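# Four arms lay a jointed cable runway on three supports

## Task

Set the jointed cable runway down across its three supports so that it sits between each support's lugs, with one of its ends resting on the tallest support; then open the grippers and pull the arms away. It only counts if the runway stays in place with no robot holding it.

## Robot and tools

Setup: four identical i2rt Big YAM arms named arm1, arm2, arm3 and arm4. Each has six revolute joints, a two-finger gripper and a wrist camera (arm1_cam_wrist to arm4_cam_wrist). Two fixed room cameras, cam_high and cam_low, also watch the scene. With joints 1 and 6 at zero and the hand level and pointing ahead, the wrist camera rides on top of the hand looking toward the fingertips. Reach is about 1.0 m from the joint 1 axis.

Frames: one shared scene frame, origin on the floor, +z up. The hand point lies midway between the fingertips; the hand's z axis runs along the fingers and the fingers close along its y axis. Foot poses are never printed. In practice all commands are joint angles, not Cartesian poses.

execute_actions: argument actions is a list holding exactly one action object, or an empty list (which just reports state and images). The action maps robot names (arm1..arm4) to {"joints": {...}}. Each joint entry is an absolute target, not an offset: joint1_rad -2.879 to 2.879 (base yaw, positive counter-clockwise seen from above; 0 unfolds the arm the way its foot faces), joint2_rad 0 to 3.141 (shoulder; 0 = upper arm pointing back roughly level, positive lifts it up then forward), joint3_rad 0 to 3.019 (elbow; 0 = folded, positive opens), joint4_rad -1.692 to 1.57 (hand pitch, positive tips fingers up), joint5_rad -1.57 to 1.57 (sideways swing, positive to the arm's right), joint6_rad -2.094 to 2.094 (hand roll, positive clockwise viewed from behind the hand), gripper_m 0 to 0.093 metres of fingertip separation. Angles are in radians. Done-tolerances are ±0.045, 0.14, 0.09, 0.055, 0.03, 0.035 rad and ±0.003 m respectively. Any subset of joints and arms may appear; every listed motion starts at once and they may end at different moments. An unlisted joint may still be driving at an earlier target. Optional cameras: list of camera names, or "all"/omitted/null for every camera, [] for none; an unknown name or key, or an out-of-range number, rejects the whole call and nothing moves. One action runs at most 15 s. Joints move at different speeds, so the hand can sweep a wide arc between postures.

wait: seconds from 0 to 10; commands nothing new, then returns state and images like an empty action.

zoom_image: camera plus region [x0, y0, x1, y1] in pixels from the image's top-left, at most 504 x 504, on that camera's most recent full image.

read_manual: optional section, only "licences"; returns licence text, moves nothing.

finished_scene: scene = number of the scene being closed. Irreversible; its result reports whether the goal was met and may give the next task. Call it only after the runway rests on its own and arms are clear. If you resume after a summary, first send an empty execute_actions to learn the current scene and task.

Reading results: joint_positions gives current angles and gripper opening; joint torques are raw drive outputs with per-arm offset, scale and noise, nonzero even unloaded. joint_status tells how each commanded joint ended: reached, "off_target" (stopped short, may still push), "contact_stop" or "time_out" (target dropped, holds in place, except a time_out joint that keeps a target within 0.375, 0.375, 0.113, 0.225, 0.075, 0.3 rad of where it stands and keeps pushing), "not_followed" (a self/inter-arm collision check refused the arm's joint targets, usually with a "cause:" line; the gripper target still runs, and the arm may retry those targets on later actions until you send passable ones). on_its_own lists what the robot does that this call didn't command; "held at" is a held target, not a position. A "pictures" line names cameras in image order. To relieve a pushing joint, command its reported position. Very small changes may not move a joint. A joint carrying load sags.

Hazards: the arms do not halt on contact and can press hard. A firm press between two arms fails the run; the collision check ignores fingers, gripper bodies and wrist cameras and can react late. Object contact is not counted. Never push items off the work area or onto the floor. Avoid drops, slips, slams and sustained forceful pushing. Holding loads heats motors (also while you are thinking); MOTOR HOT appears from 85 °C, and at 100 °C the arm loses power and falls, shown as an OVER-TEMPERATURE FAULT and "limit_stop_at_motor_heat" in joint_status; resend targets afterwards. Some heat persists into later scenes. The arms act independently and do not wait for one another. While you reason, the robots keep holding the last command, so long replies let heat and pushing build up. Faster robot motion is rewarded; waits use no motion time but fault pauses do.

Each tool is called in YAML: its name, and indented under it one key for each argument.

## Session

execute_actions:
  actions: []

Scene clock: 0.00 s.
Joint torques (N m, as the arm reports them, + toward a larger angle): no reading
arm1.joint_positions: joint1_rad=-0.395 joint2_rad=+0.515 joint3_rad=+1.347 joint4_rad=-1.260 joint5_rad=+0.100 joint6_rad=-0.393 gripper_m=+0.095
arm1.joint_status: not commanded
arm1.hand: x=-0.9361 y=-0.2713 z=+1.5436 quat_wxyz=(-0.502, +0.039, -0.838, +0.212) (m; scene frame)
arm2.joint_positions: joint1_rad=+0.321 joint2_rad=+0.638 joint3_rad=+1.405 joint4_rad=-1.306 joint5_rad=+0.247 joint6_rad=-0.345 gripper_m=+0.094
arm2.joint_status: not commanded
arm2.hand: x=-0.2545 y=-0.4281 z=+1.5237 quat_wxyz=(-0.432, +0.734, -0.457, -0.256) (m; scene frame)
arm3.joint_positions: joint1_rad=+0.396 joint2_rad=+0.536 joint3_rad=+1.336 joint4_rad=-1.547 joint5_rad=-0.029 joint6_rad=-0.081 gripper_m=+0.095
arm3.joint_status: not commanded
arm3.hand: x=+0.2879 y=+0.1670 z=+1.5018 quat_wxyz=(-0.349, -0.404, -0.824, +0.188) (m; scene frame)
arm4.joint_positions: joint1_rad=-0.469 joint2_rad=+0.445 joint3_rad=+1.453 joint4_rad=-1.266 joint5_rad=-0.214 joint6_rad=+0.486 gripper_m=+0.095
arm4.joint_status: not commanded
arm4.hand: x=+0.9743 y=-0.1148 z=+1.6663 quat_wxyz=(-0.129, -0.748, +0.256, +0.599) (m; scene frame)
pictures: arm1_cam_wrist, arm2_cam_wrist, arm3_cam_wrist, arm4_cam_wrist, cam_high, cam_low
Images, in order (width x height): arm1_cam_wrist 616x616, arm2_cam_wrist 616x616, arm3_cam_wrist 616x616, arm4_cam_wrist 616x616, cam_high 504x504, cam_low 504x504.

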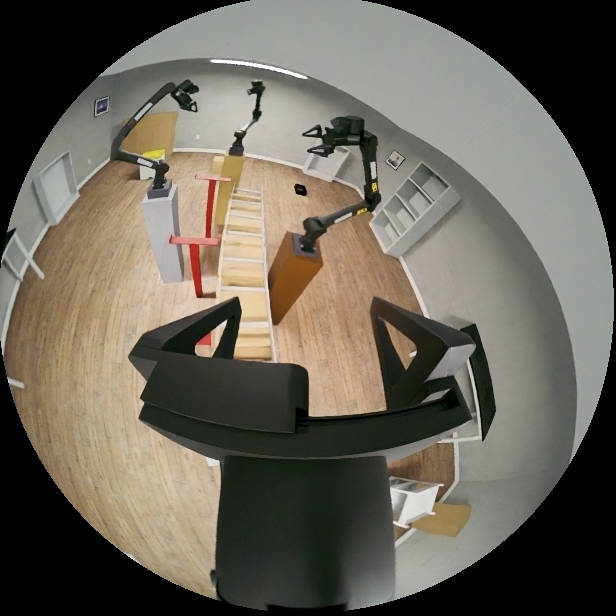

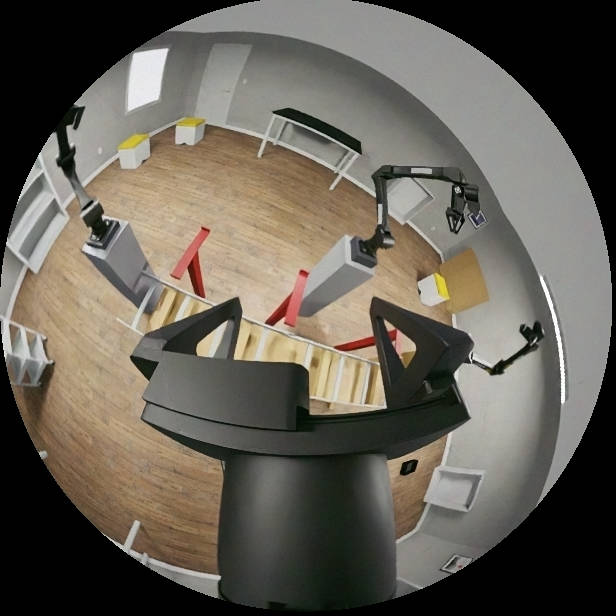

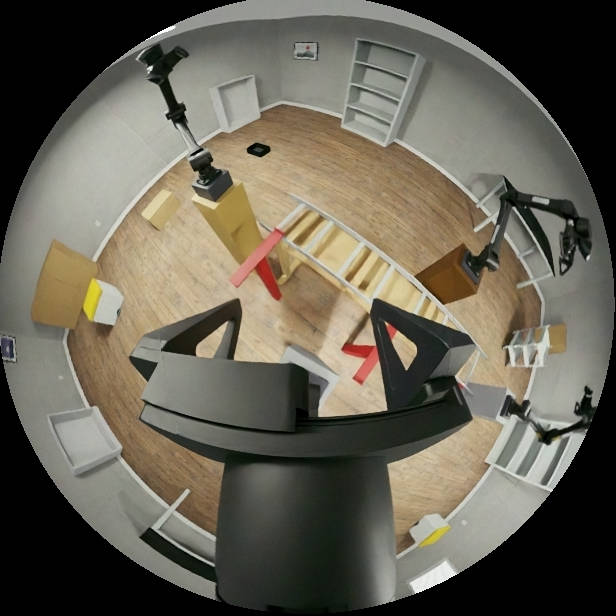

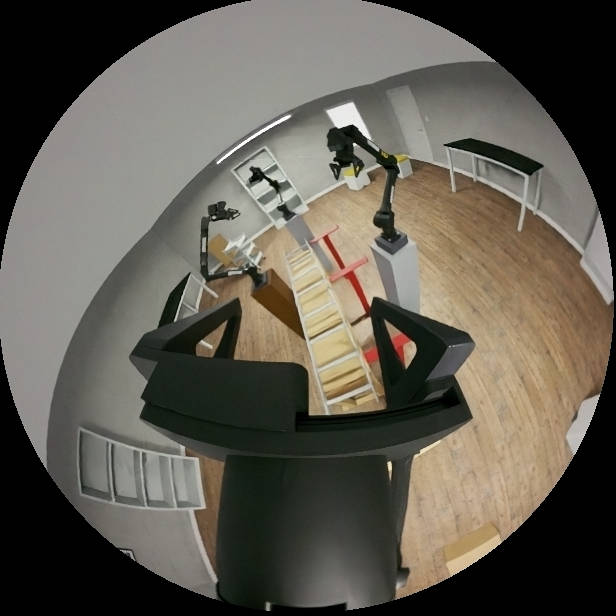

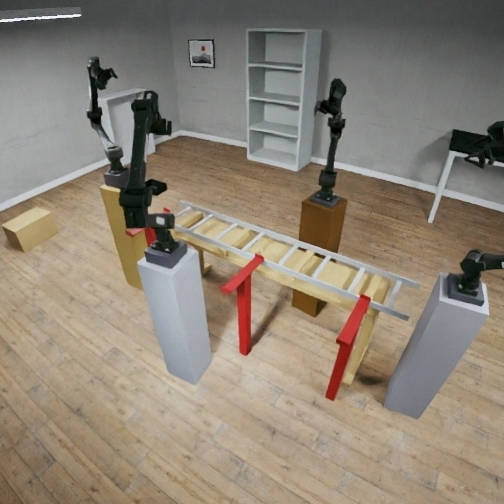

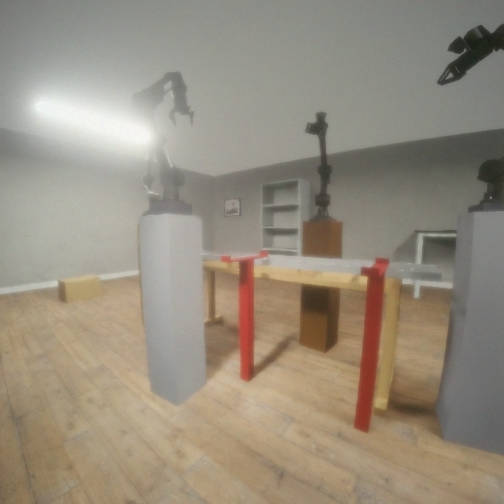

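execute_actions:
  actions:
    - {"arm1":{"joints":{"joint1_rad":-0.09,"joint2_rad":2.02,"joint3_rad":0.353,"joint4_rad":0.089,"joint5_rad":0,"joint6_rad":0.06}},"arm2":{"joints":{"joint1_rad":-0.222,"joint2_rad":1.967,"joint3_rad":0.508,"joint4_rad":-0.112,"joint5_rad":0,"joint6_rad":-0.285}},"arm3":{"joints":{"joint1_rad":-0.331,"joint2_rad":2.433,"joint3_rad":1.586,"joint4_rad":-0.724,"joint5_rad":0,"joint6_rad":-0.155}},"arm4":{"joints":{"joint1_rad":0.743,"joint2_rad":2.33,"joint3_rad":1.084,"joint4_rad":-0.323,"joint5_rad":0,"joint6_rad":0.873}}}

Scene clock: 17.47 s.
Joint torques (N m, as the arm reports them, + toward a larger angle): arm1=[ 0.12 -6.17  0.    1.13 -0.18  0.13] | arm2=[ 0.12 -8.25  1.23  0.94 -0.16  0.06] | arm3=[  1.21 -17.79   7.09  -0.14  -0.06  -0.33] | arm4=[  0.71 -15.43   3.7    0.13   0.07   0.12]
arm1.joint_positions: joint1_rad=-0.096 joint2_rad=+2.008 joint3_rad=+0.353 joint4_rad=+0.079 joint5_rad=+0.002 joint6_rad=+0.050 gripper_m=+0.095
arm1.joint_status: all done
arm1.hand: x=-0.9197 y=-0.1999 z=+0.8044 quat_wxyz=(+0.001, +0.005, -1.000, +0.005) (m; scene frame)
arm2.joint_positions: joint1_rad=-0.221 joint2_rad=+1.955 joint3_rad=+0.503 joint4_rad=-0.129 joint5_rad=+0.003 joint6_rad=-0.292 gripper_m=+0.094
arm2.joint_status: all done
arm2.hand: x=-0.1652 y=-0.4115 z=+0.8018 quat_wxyz=(+0.007, +0.710, -0.704, +0.000) (m; scene frame)
arm3.joint_positions: joint1_rad=-0.339 joint2_rad=+2.450 joint3_rad=+1.575 joint4_rad=-0.734 joint5_rad=-0.001 joint6_rad=-0.142 gripper_m=+0.095
arm3.joint_status: all done
arm3.hand: x=+0.0933 y=-0.2611 z=+0.7870 quat_wxyz=(+0.014, -0.715, -0.699, -0.022) (m; scene frame)
arm4.joint_positions: joint1_rad=+0.753 joint2_rad=+2.342 joint3_rad=+1.080 joint4_rad=-0.331 joint5_rad=-0.001 joint6_rad=+0.863 gripper_m=+0.095
arm4.joint_status: all done
arm4.hand: x=+0.8419 y=-0.4738 z=+0.7957 quat_wxyz=(+0.008, -1.000, -0.010, -0.007) (m; scene frame)
pictures: arm1_cam_wrist, arm2_cam_wrist, arm3_cam_wrist, arm4_cam_wrist, cam_high, cam_low
Images, in order (width x height): arm1_cam_wrist 616x616, arm2_cam_wrist 616x616, arm3_cam_wrist 616x616, arm4_cam_wrist 616x616, cam_high 504x504, cam_low 504x504.

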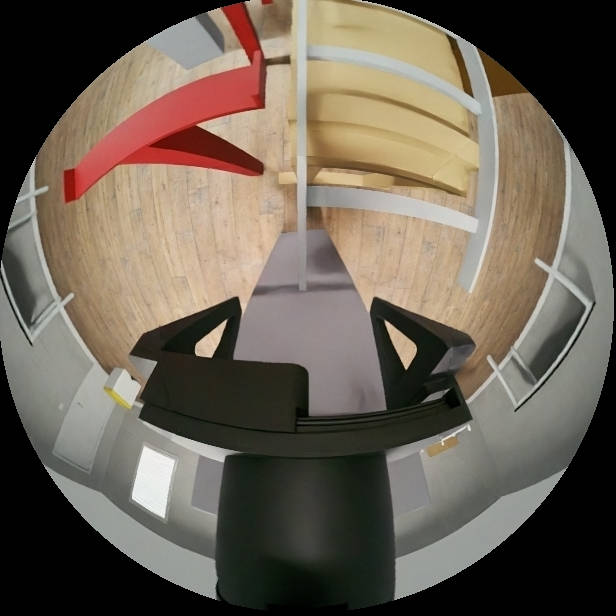

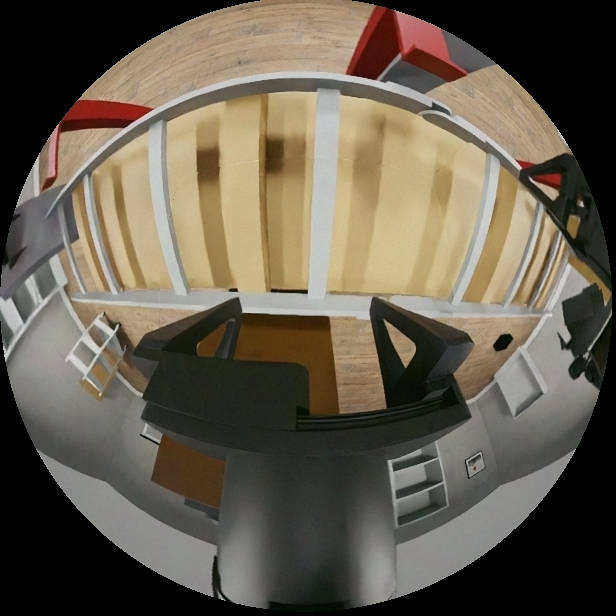

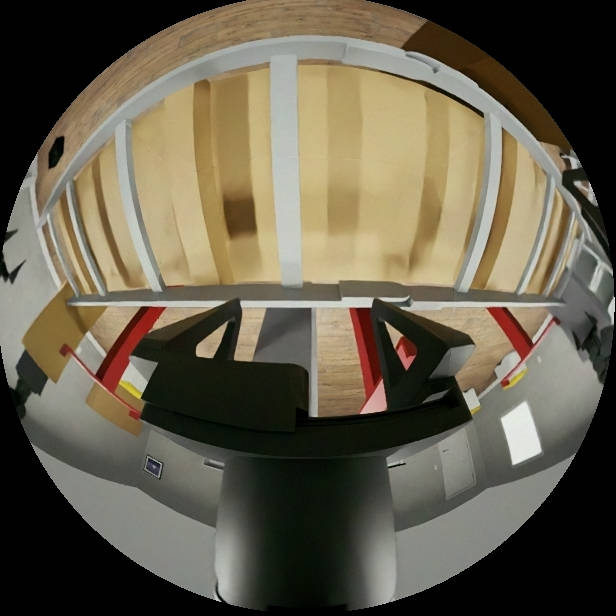

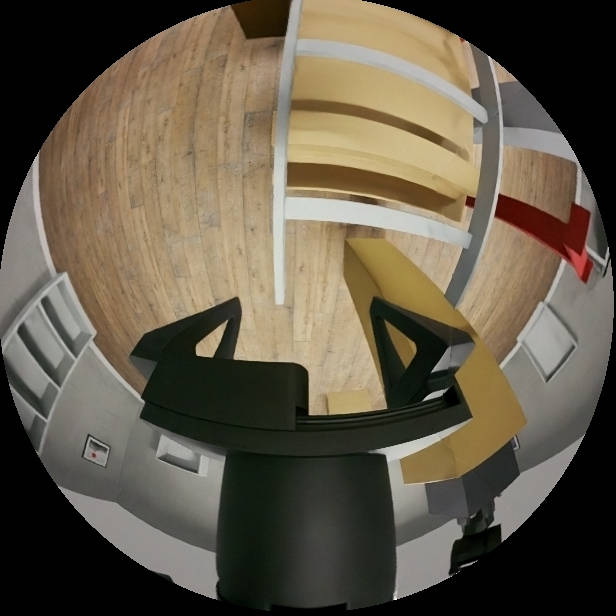

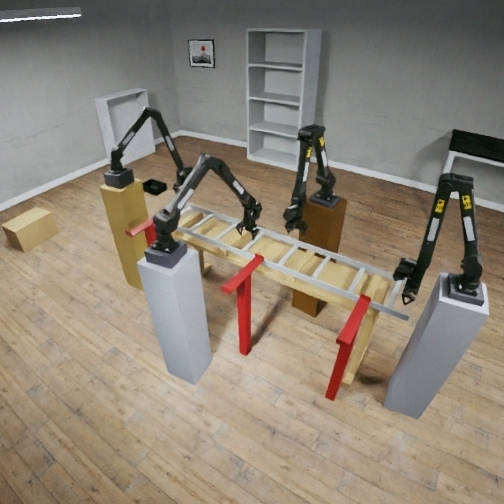

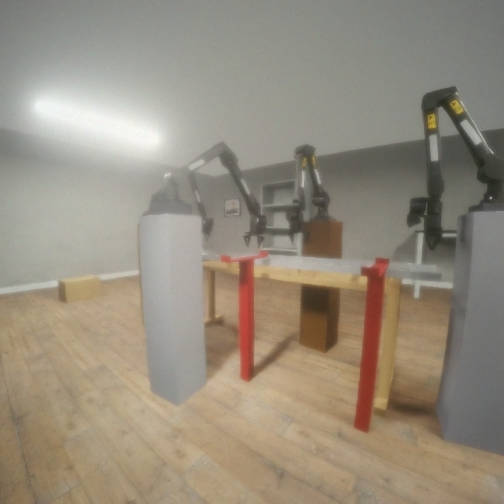

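execute_actions:
  actions:
    - {"arm1":{"joints":{"joint1_rad":-0.062,"joint2_rad":2.398,"joint3_rad":0.484,"joint4_rad":0.345,"joint6_rad":0.098}},"arm2":{"joints":{"joint1_rad":-0.281,"joint2_rad":2.287,"joint3_rad":0.596,"joint4_rad":0.13,"joint6_rad":-0.328}},"arm3":{"joints":{"joint1_rad":-0.288,"joint2_rad":2.593,"joint3_rad":1.694,"joint4_rad":-0.636,"joint6_rad":-0.105}},"arm4":{"joints":{"joint1_rad":0.797,"joint2_rad":2.536,"joint3_rad":1.225,"joint4_rad":-0.236,"joint6_rad":0.955}}}
  cameras: ["arm1_cam_wrist","arm2_cam_wrist","arm3_cam_wrist","arm4_cam_wrist"]

Scene clock: 75.03 s.
Joint torques (N m, as the arm reports them, + toward a larger angle): arm1=[ 0.32 -8.34 -2.25  1.16 -0.18  0.13] | arm2=[ -0.34 -10.19  -0.77   0.95  -0.12  -0.11] | arm3=[  0.45 -18.24   7.59  -0.14   0.    -0.11] | arm4=[  1.74 -16.63   3.24  -0.01   0.08   0.12]
arm1.joint_positions: joint1_rad=-0.072 joint2_rad=+2.393 joint3_rad=+0.490 joint4_rad=+0.335 joint5_rad=+0.002 joint6_rad=+0.088 gripper_m=+0.095
arm1.joint_status: all done
arm1.hand: x=-0.9082 y=-0.1947 z=+0.7175 quat_wxyz=(-0.003, -0.002, -1.000, +0.005) (m; scene frame)
arm2.joint_positions: joint1_rad=-0.274 joint2_rad=+2.283 joint3_rad=+0.593 joint4_rad=+0.113 joint5_rad=+0.002 joint6_rad=-0.320 gripper_m=+0.094
arm2.joint_status: all done
arm2.hand: x=-0.1510 y=-0.4115 z=+0.7182 quat_wxyz=(+0.005, +0.701, -0.714, -0.002) (m; scene frame)
arm3.joint_positions: joint1_rad=-0.288 joint2_rad=+2.606 joint3_rad=+1.675 joint4_rad=-0.641 joint5_rad=-0.001 joint6_rad=-0.118 gripper_m=+0.095
arm3.joint_status: all done
arm3.hand: x=+0.1217 y=-0.2820 z=+0.7190 quat_wxyz=(+0.003, -0.705, -0.709, -0.007) (m; scene frame)
arm4.joint_positions: joint1_rad=+0.794 joint2_rad=+2.550 joint3_rad=+1.221 joint4_rad=-0.238 joint5_rad=-0.001 joint6_rad=+0.945 gripper_m=+0.095
arm4.joint_status: all done
arm4.hand: x=+0.8437 y=-0.5022 z=+0.7191 quat_wxyz=(-0.002, -1.000, +0.010, +0.001) (m; scene frame)
pictures: arm1_cam_wrist, arm2_cam_wrist, arm3_cam_wrist, arm4_cam_wrist
Images, in order (width x height): arm1_cam_wrist 616x616, arm2_cam_wrist 616x616, arm3_cam_wrist 616x616, arm4_cam_wrist 616x616.

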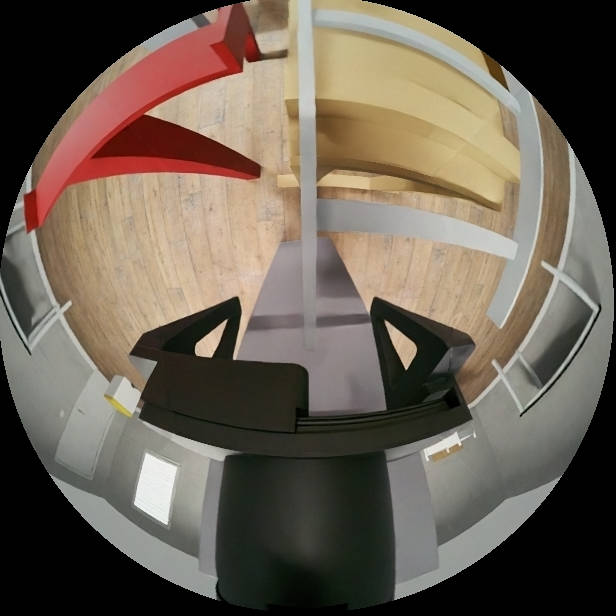

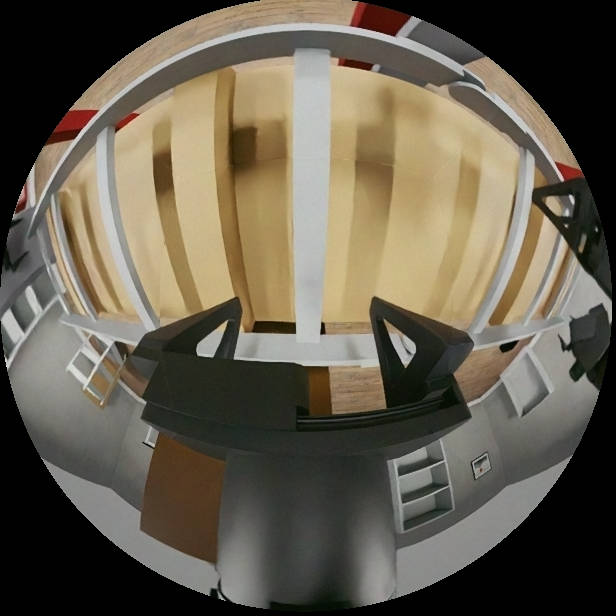

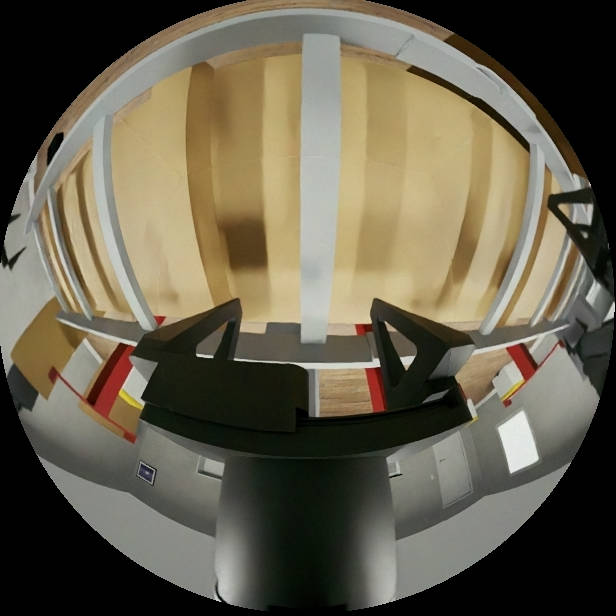

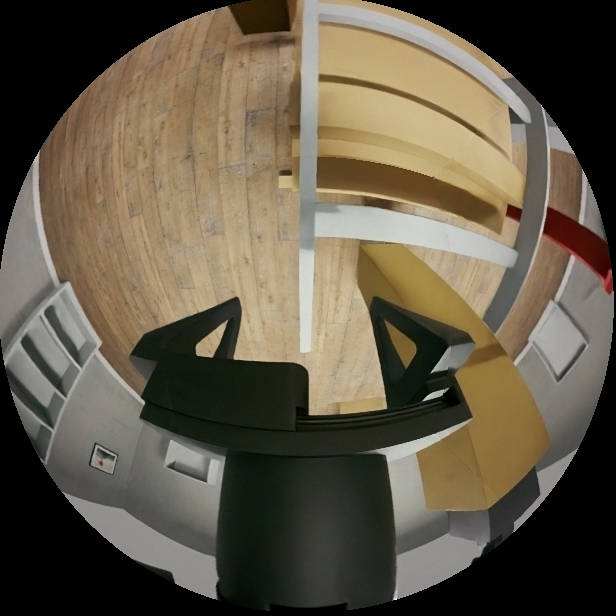

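execute_actions:
  actions: []

Scene clock: 103.77 s.
Joint torques (N m, as the arm reports them, + toward a larger angle): arm1=[ 0.32 -8.28 -2.29  1.18 -0.18  0.13] | arm2=[ -0.21 -10.3   -0.77   0.94  -0.12  -0.11] | arm3=[  0.59 -18.11   7.51  -0.14   0.01  -0.09] | arm4=[  1.77 -16.66   3.19  -0.02   0.08   0.12]
arm1.joint_positions: joint1_rad=-0.072 joint2_rad=+2.393 joint3_rad=+0.490 joint4_rad=+0.335 joint5_rad=+0.002 joint6_rad=+0.088 gripper_m=+0.095
arm1.joint_status: all done
arm1.hand: x=-0.9082 y=-0.1947 z=+0.7175 quat_wxyz=(-0.003, -0.002, -1.000, +0.005) (m; scene frame)
arm2.joint_positions: joint1_rad=-0.274 joint2_rad=+2.283 joint3_rad=+0.593 joint4_rad=+0.113 joint5_rad=+0.002 joint6_rad=-0.320 gripper_m=+0.094
arm2.joint_status: all done
arm2.hand: x=-0.1510 y=-0.4115 z=+0.7182 quat_wxyz=(+0.005, +0.701, -0.714, -0.002) (m; scene frame)
arm3.joint_positions: joint1_rad=-0.288 joint2_rad=+2.606 joint3_rad=+1.675 joint4_rad=-0.641 joint5_rad=-0.001 joint6_rad=-0.118 gripper_m=+0.095
arm3.joint_status: all done
arm3.hand: x=+0.1217 y=-0.2820 z=+0.7190 quat_wxyz=(+0.003, -0.705, -0.709, -0.007) (m; scene frame)
arm4.joint_positions: joint1_rad=+0.794 joint2_rad=+2.550 joint3_rad=+1.221 joint4_rad=-0.238 joint5_rad=-0.001 joint6_rad=+0.945 gripper_m=+0.095
arm4.joint_status: all done
arm4.hand: x=+0.8437 y=-0.5022 z=+0.7191 quat_wxyz=(-0.002, -1.000, +0.010, +0.001) (m; scene frame)
pictures: arm1_cam_wrist, arm2_cam_wrist, arm3_cam_wrist, arm4_cam_wrist, cam_high, cam_low
Images, in order (width x height): arm1_cam_wrist 616x616, arm2_cam_wrist 616x616, arm3_cam_wrist 616x616, arm4_cam_wrist 616x616, cam_high 504x504, cam_low 504x504.

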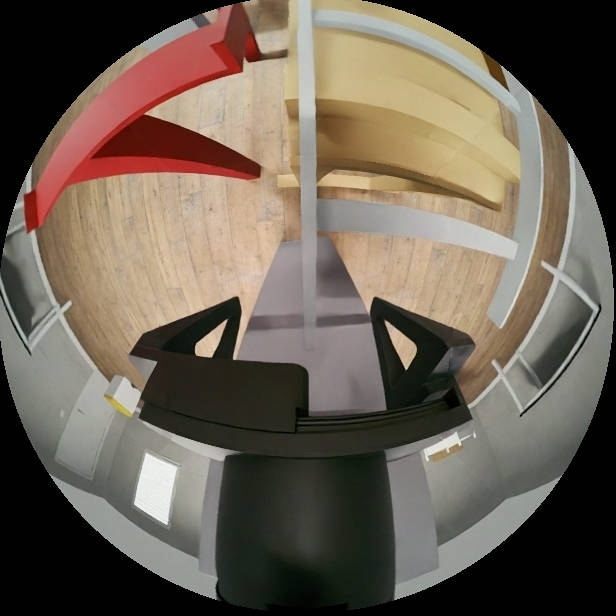

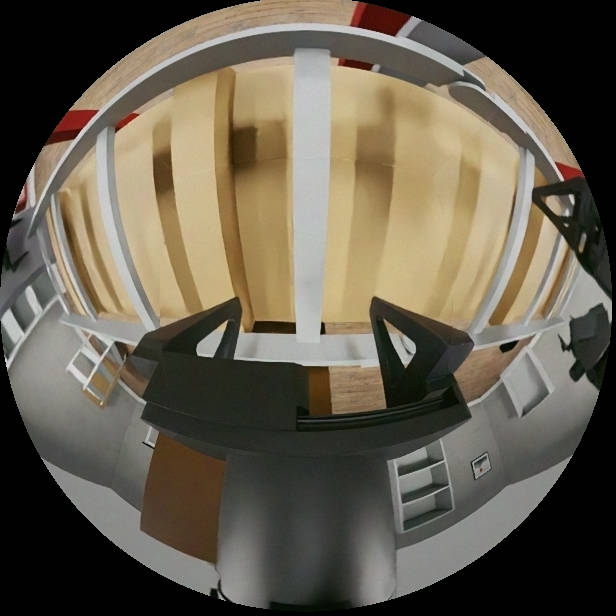

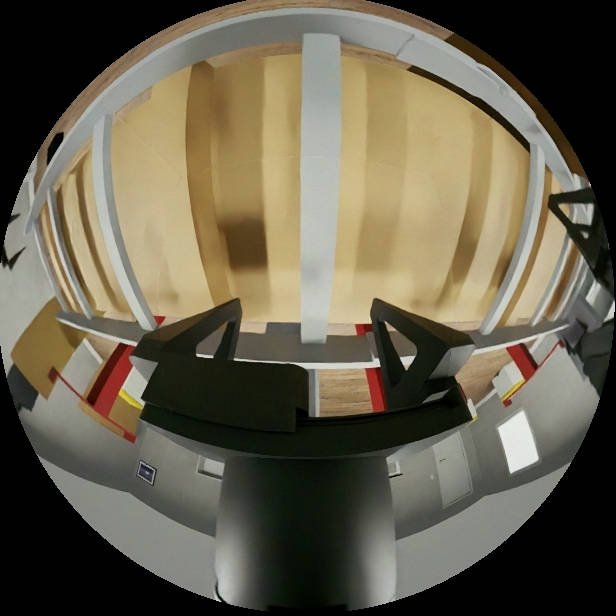

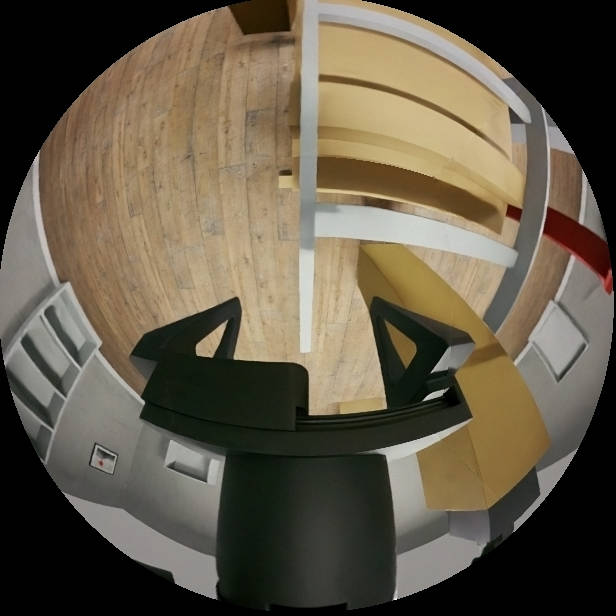

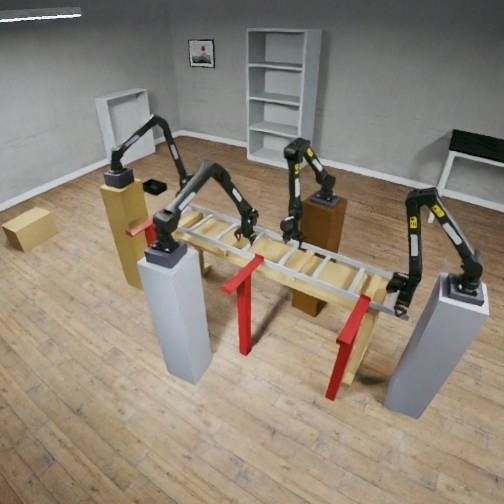

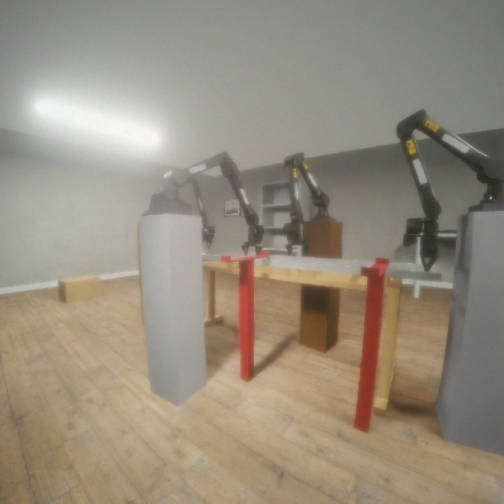

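execute_actions:
  actions:
    - {"arm1":{"joints":{"joint2_rad":2.655,"joint3_rad":0.626,"joint4_rad":0.461}},"arm2":{"joints":{"joint2_rad":2.530,"joint3_rad":0.709,"joint4_rad":0.254}},"arm3":{"joints":{"joint1_rad":-0.30,"joint2_rad":2.755,"joint3_rad":1.805,"joint4_rad":-0.585,"joint6_rad":-0.125}},"arm4":{"joints":{"joint2_rad":2.735,"joint3_rad":1.356,"joint4_rad":-0.180}}}
  cameras: ["arm1_cam_wrist","arm2_cam_wrist","arm3_cam_wrist","arm4_cam_wrist"]

Scene clock: 108.17 s.
Joint torques (N m, as the arm reports them, + toward a larger angle): arm1=[-0.73 -0.66 -0.07  0.21 -1.05  0.16] | arm2=[ -0.21 -11.07  -1.92   0.73  -0.12  -0.1 ] | arm3=[  0.11 -18.07   6.84  -0.22   0.03  -0.3 ] | arm4=[  1.73 -17.27   2.52  -0.06   0.08   0.12]
arm1.joint_positions: joint1_rad=-0.059 joint2_rad=+2.528 joint3_rad=+0.601 joint4_rad=+0.477 joint5_rad=+0.021 joint6_rad=+0.083 gripper_m=+0.095
arm1.joint_status: all done
arm1.hand: x=-0.8629 y=-0.1911 z=+0.6770 quat_wxyz=(-0.063, +0.006, -0.998, +0.009) (m; scene frame)
arm2.joint_positions: joint1_rad=-0.274 joint2_rad=+2.527 joint3_rad=+0.709 joint4_rad=+0.243 joint5_rad=+0.002 joint6_rad=-0.320 gripper_m=+0.094
arm2.joint_status: all done
arm2.hand: x=-0.1510 y=-0.4094 z=+0.6476 quat_wxyz=(+0.004, +0.701, -0.713, -0.002) (m; scene frame)
arm3.joint_positions: joint1_rad=-0.288 joint2_rad=+2.770 joint3_rad=+1.787 joint4_rad=-0.589 joint5_rad=-0.001 joint6_rad=-0.118 gripper_m=+0.095
arm3.joint_status: all done
arm3.hand: x=+0.1219 y=-0.2823 z=+0.6473 quat_wxyz=(+0.003, -0.705, -0.709, -0.007) (m; scene frame)
arm4.joint_positions: joint1_rad=+0.794 joint2_rad=+2.751 joint3_rad=+1.353 joint4_rad=-0.181 joint5_rad=-0.001 joint6_rad=+0.945 gripper_m=+0.095
arm4.joint_status: all done
arm4.hand: x=+0.8470 y=-0.4979 z=+0.6401 quat_wxyz=(+0.003, -1.000, +0.011, -0.003) (m; scene frame)
pictures: arm1_cam_wrist, arm2_cam_wrist, arm3_cam_wrist, arm4_cam_wrist
Images, in order (width x height): arm1_cam_wrist 616x616, arm2_cam_wrist 616x616, arm3_cam_wrist 616x616, arm4_cam_wrist 616x616.

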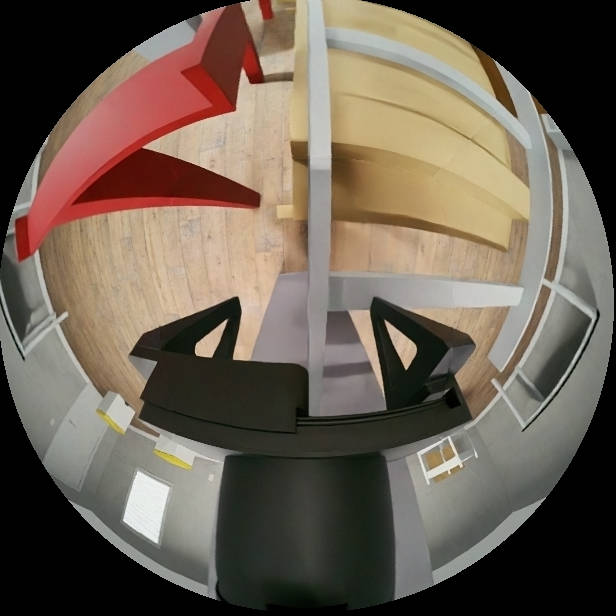

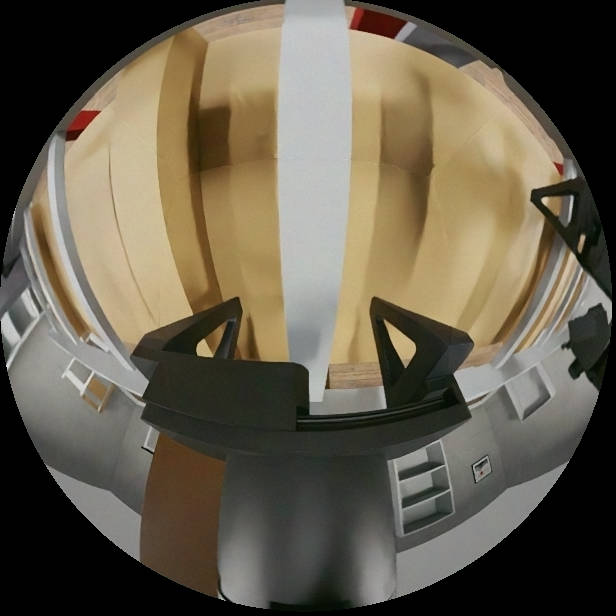

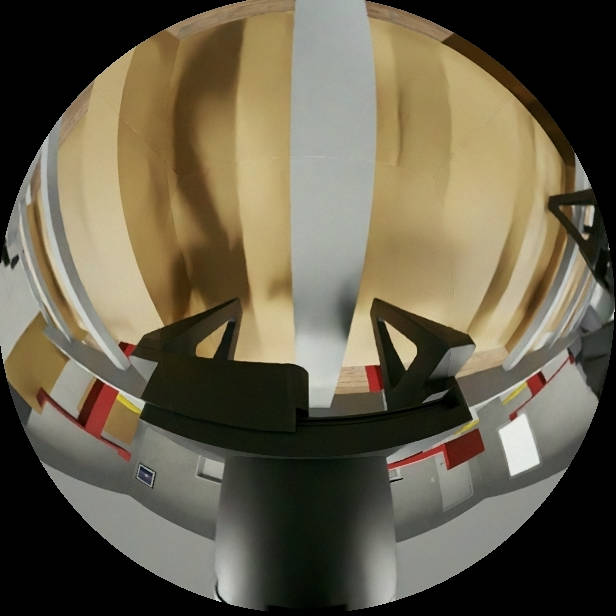

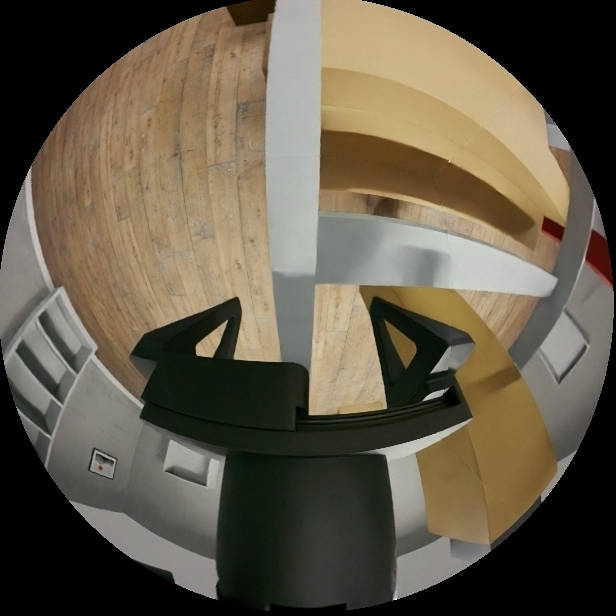

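execute_actions:
  actions:
    - {"arm1":{"joints":{"joint1_rad":-0.075,"joint2_rad":2.50,"joint3_rad":0.548,"joint4_rad":0.385,"joint5_rad":0}},"arm3":{"joints":{"joint1_rad":-0.318}},"arm4":{"joints":{"joint3_rad":1.372}}}
  cameras: ["arm1_cam_wrist"]

execute_actions:
  actions:
    - {"arm1":{"joints":{"joint2_rad":2.585,"joint3_rad":0.585,"joint4_rad":0.42}}}
  cameras: []

execute_actions:
  actions:
    - {"arm1":{"joints":{"joint2_rad":2.655,"joint3_rad":0.626,"joint4_rad":0.461}}}
  cameras: ["arm1_cam_wrist","arm3_cam_wrist","arm4_cam_wrist"]

Scene clock: 122.43 s.
Joint torques (N m, as the arm reports them, + toward a larger angle): arm1=[-1.52 -9.65 -2.51  0.42 -0.23  0.12] | arm2=[ -0.27 -11.01  -1.96   0.7   -0.12  -0.11] | arm3=[  0.23 -18.52   6.96  -0.29   0.    -0.29] | arm4=[  1.76 -17.09   3.85  -0.06   0.08   0.12]
arm1.joint_positions: joint1_rad=-0.063 joint2_rad=+2.508 joint3_rad=+0.553 joint4_rad=+0.391 joint5_rad=+0.003 joint6_rad=+0.088 gripper_m=+0.095
arm1.joint_status: all done
arm1.hand: x=-0.9041 y=-0.1928 z=+0.6859 quat_wxyz=(-0.005, +0.002, -1.000, +0.006) (m; scene frame)
arm2.joint_positions: joint1_rad=-0.274 joint2_rad=+2.527 joint3_rad=+0.709 joint4_rad=+0.243 joint5_rad=+0.002 joint6_rad=-0.320 gripper_m=+0.094
arm2.joint_status: not commanded
arm2.hand: x=-0.1510 y=-0.4094 z=+0.6476 quat_wxyz=(+0.004, +0.701, -0.713, -0.002) (m; scene frame)
arm3.joint_positions: joint1_rad=-0.311 joint2_rad=+2.770 joint3_rad=+1.787 joint4_rad=-0.589 joint5_rad=-0.001 joint6_rad=-0.118 gripper_m=+0.095
arm3.joint_status: all done
arm3.hand: x=+0.1080 y=-0.2806 z=+0.6473 quat_wxyz=(+0.003, -0.714, -0.701, -0.007) (m; scene frame)
arm4.joint_positions: joint1_rad=+0.794 joint2_rad=+2.751 joint3_rad=+1.353 joint4_rad=-0.181 joint5_rad=-0.001 joint6_rad=+0.945 gripper_m=+0.095
arm4.joint_status: all done
arm4.hand: x=+0.8470 y=-0.4979 z=+0.6401 quat_wxyz=(+0.003, -1.000, +0.011, -0.003) (m; scene frame)
pictures: arm1_cam_wrist
Images, in order (width x height): arm1_cam_wrist 616x616.

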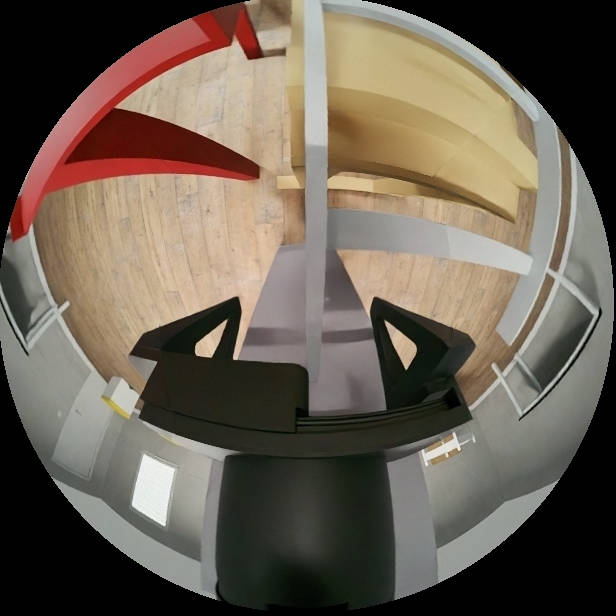

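Scene clock: 123.20 s.
Joint torques (N m, as the arm reports them, + toward a larger angle): arm1=[-1.49 -8.22 -2.45  0.94 -0.23  0.12] | arm2=[ -0.3  -11.03  -1.95   0.73  -0.12  -0.1 ] | arm3=[  0.59 -18.21   7.14  -0.08   0.04  -0.26] | arm4=[  1.7  -17.01   3.85  -0.07   0.08   0.12]
arm1.joint_positions: joint1_rad=-0.063 joint2_rad=+2.570 joint3_rad=+0.585 joint4_rad=+0.413 joint5_rad=+0.003 joint6_rad=+0.088 gripper_m=+0.095
arm1.joint_status: all done
arm1.hand: x=-0.9069 y=-0.1932 z=+0.6687 quat_wxyz=(-0.001, +0.002, -1.000, +0.006) (m; scene frame)
arm2.joint_positions: joint1_rad=-0.274 joint2_rad=+2.527 joint3_rad=+0.709 joint4_rad=+0.243 joint5_rad=+0.002 joint6_rad=-0.320 gripper_m=+0.094
arm2.joint_status: not commanded
arm2.hand: x=-0.1510 y=-0.4094 z=+0.6476 quat_wxyz=(+0.004, +0.701, -0.713, -0.002) (m; scene frame)
arm3.joint_positions: joint1_rad=-0.311 joint2_rad=+2.770 joint3_rad=+1.787 joint4_rad=-0.589 joint5_rad=-0.001 joint6_rad=-0.118 gripper_m=+0.095
arm3.joint_status: not commanded
arm3.hand: x=+0.1080 y=-0.2806 z=+0.6473 quat_wxyz=(+0.003, -0.714, -0.701, -0.007) (m; scene frame)
arm4.joint_positions: joint1_rad=+0.794 joint2_rad=+2.751 joint3_rad=+1.353 joint4_rad=-0.181 joint5_rad=-0.001 joint6_rad=+0.945 gripper_m=+0.095
arm4.joint_status: not commanded
arm4.hand: x=+0.8470 y=-0.4979 z=+0.6401 quat_wxyz=(+0.003, -1.000, +0.011, -0.003) (m; scene frame)
pictures: none
No camera images: the call's "cameras" was empty. Leave "cameras" out to get every camera's image.

Scene clock: 124.00 s.
Joint torques (N m, as the arm reports them, + toward a larger angle): arm1=[-1.48 -8.09 -2.61  1.16 -0.23  0.12] | arm2=[ -0.24 -11.06  -1.96   0.7   -0.13  -0.09] | arm3=[  0.46 -18.6    6.92  -0.22  -0.01  -0.3 ] | arm4=[  1.7  -17.05   3.85  -0.06   0.08   0.12]
arm1.joint_positions: joint1_rad=-0.063 joint2_rad=+2.639 joint3_rad=+0.625 joint4_rad=+0.452 joint5_rad=+0.003 joint6_rad=+0.088 gripper_m=+0.095
arm1.joint_status: all done
arm1.hand: x=-0.9051 y=-0.1932 z=+0.6484 quat_wxyz=(-0.006, +0.002, -1.000, +0.005) (m; scene frame)
arm2.joint_positions: joint1_rad=-0.274 joint2_rad=+2.527 joint3_rad=+0.709 joint4_rad=+0.243 joint5_rad=+0.002 joint6_rad=-0.320 gripper_m=+0.094
arm2.joint_status: not commanded
arm2.hand: x=-0.1510 y=-0.4094 z=+0.6476 quat_wxyz=(+0.004, +0.701, -0.713, -0.002) (m; scene frame)
arm3.joint_positions: joint1_rad=-0.311 joint2_rad=+2.770 joint3_rad=+1.787 joint4_rad=-0.589 joint5_rad=-0.001 joint6_rad=-0.118 gripper_m=+0.095
arm3.joint_status: not commanded
arm3.hand: x=+0.1080 y=-0.2806 z=+0.6473 quat_wxyz=(+0.003, -0.714, -0.701, -0.007) (m; scene frame)
arm4.joint_positions: joint1_rad=+0.794 joint2_rad=+2.751 joint3_rad=+1.353 joint4_rad=-0.181 joint5_rad=-0.001 joint6_rad=+0.945 gripper_m=+0.095
arm4.joint_status: not commanded
arm4.hand: x=+0.8470 y=-0.4979 z=+0.6401 quat_wxyz=(+0.003, -1.000, +0.011, -0.003) (m; scene frame)
pictures: arm1_cam_wrist, arm3_cam_wrist, arm4_cam_wrist
Images, in order (width x height): arm1_cam_wrist 616x616, arm3_cam_wrist 616x616, arm4_cam_wrist 616x616.

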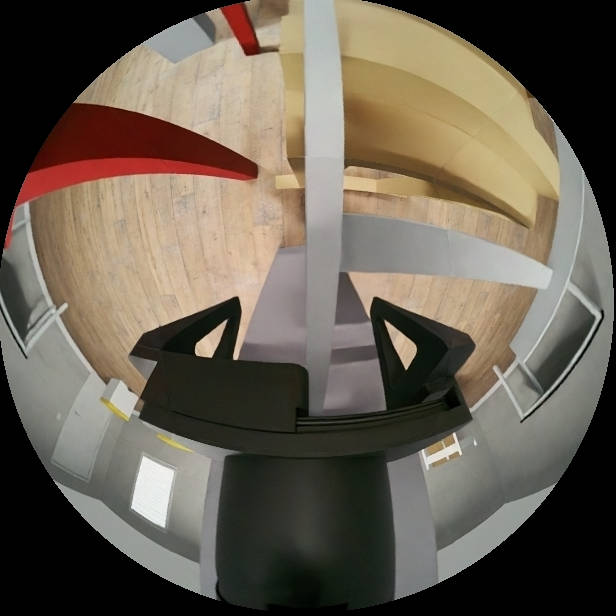

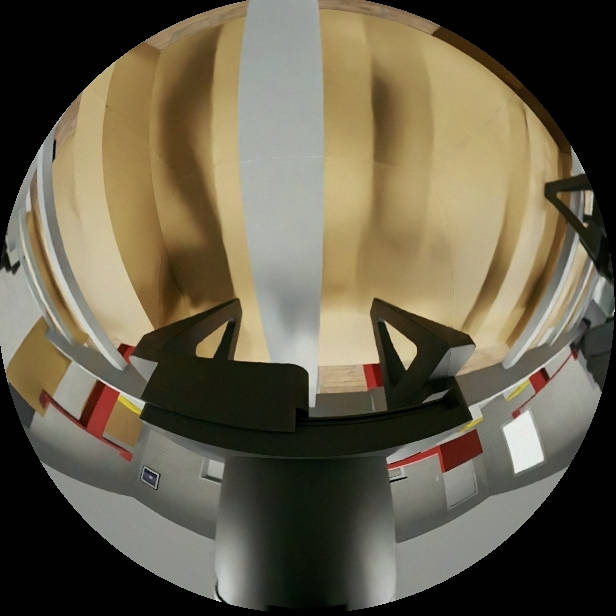

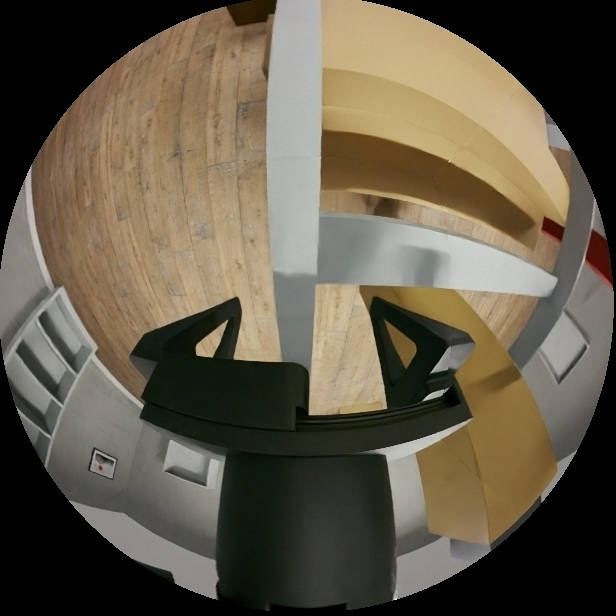

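execute_actions:
  actions:
    - {"arm1":{"joints":{"joint1_rad":-0.08,"joint2_rad":2.665,"gripper_m":0}},"arm2":{"joints":{"gripper_m":0}},"arm3":{"joints":{"joint1_rad":-0.295,"gripper_m":0}},"arm4":{"joints":{"gripper_m":0}}}
  cameras: ["cam_high"]

Scene clock: 128.00 s.
Joint torques (N m, as the arm reports them, + toward a larger angle): arm1=[-1.03 -7.74 -2.61  1.04 -0.64  0.31] | arm2=[ -0.05 -11.04  -2.05   0.68  -0.39  -0.12] | arm3=[  0.39 -18.02   6.95   0.08   0.04  -0.22] | arm4=[  1.62 -17.12   3.39  -0.14   0.26   0.  ]
arm1.joint_positions: joint1_rad=-0.075 joint2_rad=+2.642 joint3_rad=+0.625 joint4_rad=+0.454 joint5_rad=+0.012 joint6_rad=+0.070 gripper_m=+0.009
arm1.joint_status: gripper_m off_target (ended at +0.009, target +0.000); the others done
arm1.hand: x=-0.9057 y=-0.1975 z=+0.6479 quat_wxyz=(-0.006, +0.005, -1.000, +0.010) (m; scene frame)
arm2.joint_positions: joint1_rad=-0.277 joint2_rad=+2.527 joint3_rad=+0.711 joint4_rad=+0.244 joint5_rad=+0.009 joint6_rad=-0.318 gripper_m=+0.024
arm2.joint_status: gripper_m off_target (ended at +0.024, target +0.000)
arm2.hand: x=-0.1486 y=-0.4090 z=+0.6474 quat_wxyz=(+0.002, +0.699, -0.715, +0.001) (m; scene frame)
arm3.joint_positions: joint1_rad=-0.300 joint2_rad=+2.770 joint3_rad=+1.787 joint4_rad=-0.590 joint5_rad=-0.003 joint6_rad=-0.122 gripper_m=+0.023
arm3.joint_status: gripper_m off_target (ended at +0.023, target +0.000); the others done
arm3.hand: x=+0.1147 y=-0.2813 z=+0.6473 quat_wxyz=(+0.003, -0.708, -0.706, -0.007) (m; scene frame)
arm4.joint_positions: joint1_rad=+0.795 joint2_rad=+2.751 joint3_rad=+1.359 joint4_rad=-0.179 joint5_rad=-0.006 joint6_rad=+0.959 gripper_m=+0.007
arm4.joint_status: gripper_m off_target (ended at +0.007, target +0.000)
arm4.hand: x=+0.8453 y=-0.5021 z=+0.6405 quat_wxyz=(-0.002, -1.000, +0.017, -0.003) (m; scene frame)
pictures: cam_high
Images, in order (width x height): cam_high 504x504.

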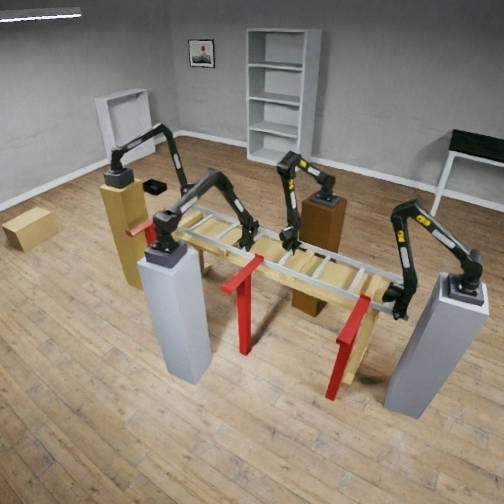

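execute_actions:
  actions:
    - {"arm1":{"joints":{"joint2_rad":2.40,"joint3_rad":0.535,"joint4_rad":0.358}},"arm2":{"joints":{"joint2_rad":2.263,"joint3_rad":0.635,"joint4_rad":0.157}},"arm3":{"joints":{"joint1_rad":-0.30,"joint2_rad":2.512,"joint3_rad":1.735,"joint4_rad":-0.62}},"arm4":{"joints":{"joint2_rad":2.526,"joint3_rad":1.28,"joint4_rad":-0.218,"joint6_rad":0.955}}}
  cameras: []

execute_actions:
  actions:
    - {"arm1":{"joints":{"joint2_rad":2.148,"joint3_rad":0.44,"joint4_rad":0.207}},"arm2":{"joints":{"joint2_rad":2.038,"joint3_rad":0.565,"joint4_rad":0.007}},"arm3":{"joints":{"joint2_rad":2.383,"joint3_rad":1.667,"joint4_rad":-0.68}},"arm4":{"joints":{"joint2_rad":2.373,"joint3_rad":1.20,"joint4_rad":-0.283}}}
  cameras: ["cam_high","cam_low"]

Scene clock: 185.93 s.
Joint torques (N m, as the arm reports them, + toward a larger angle): arm1=[ -0.87 -12.66  -1.97   1.2    0.1    0.29] | arm2=[  0.21 -18.34  -1.42   0.28  -0.25  -0.12] | arm3=[ -0.78 -26.81   8.05  -0.55   0.3   -0.29] | arm4=[  1.29 -22.76   3.71  -0.14   0.32  -0.06]
arm1.joint_positions: joint1_rad=-0.075 joint2_rad=+2.453 joint3_rad=+0.535 joint4_rad=+0.346 joint5_rad=-0.004 joint6_rad=+0.072 gripper_m=+0.009
arm1.joint_status: all done
arm1.hand: x=-0.9026 y=-0.1941 z=+0.6995 quat_wxyz=(-0.001, +0.004, -1.000, +0.002) (m; scene frame)
arm2.joint_positions: joint1_rad=-0.281 joint2_rad=+2.364 joint3_rad=+0.637 joint4_rad=+0.157 joint5_rad=+0.006 joint6_rad=-0.318 gripper_m=+0.024
arm2.joint_status: all done
arm2.hand: x=-0.1468 y=-0.4065 z=+0.6951 quat_wxyz=(+0.001, +0.698, -0.716, -0.002) (m; scene frame)
arm3.joint_positions: joint1_rad=-0.299 joint2_rad=+2.658 joint3_rad=+1.705 joint4_rad=-0.612 joint5_rad=-0.008 joint6_rad=-0.117 gripper_m=+0.023
arm3.joint_status: joint2_rad time_out (moved -0.112 of -0.258); the others done
arm3.on_its_own: joint2_rad reads +2.658 and still pushes toward +2.512 since a time_out
arm3.hand: x=+0.1160 y=-0.2823 z=+0.6953 quat_wxyz=(-0.002, -0.710, -0.704, -0.006) (m; scene frame)
arm4.joint_positions: joint1_rad=+0.799 joint2_rad=+2.618 joint3_rad=+1.267 joint4_rad=-0.217 joint5_rad=-0.008 joint6_rad=+0.966 gripper_m=+0.007
arm4.joint_status: all done
arm4.hand: x=+0.8458 y=-0.5050 z=+0.6928 quat_wxyz=(-0.003, -1.000, +0.018, -0.002) (m; scene frame)
pictures: none
No camera images: the call's "cameras" was empty. Leave "cameras" out to get every camera's image.

not run: a stop came earlier in this reply.


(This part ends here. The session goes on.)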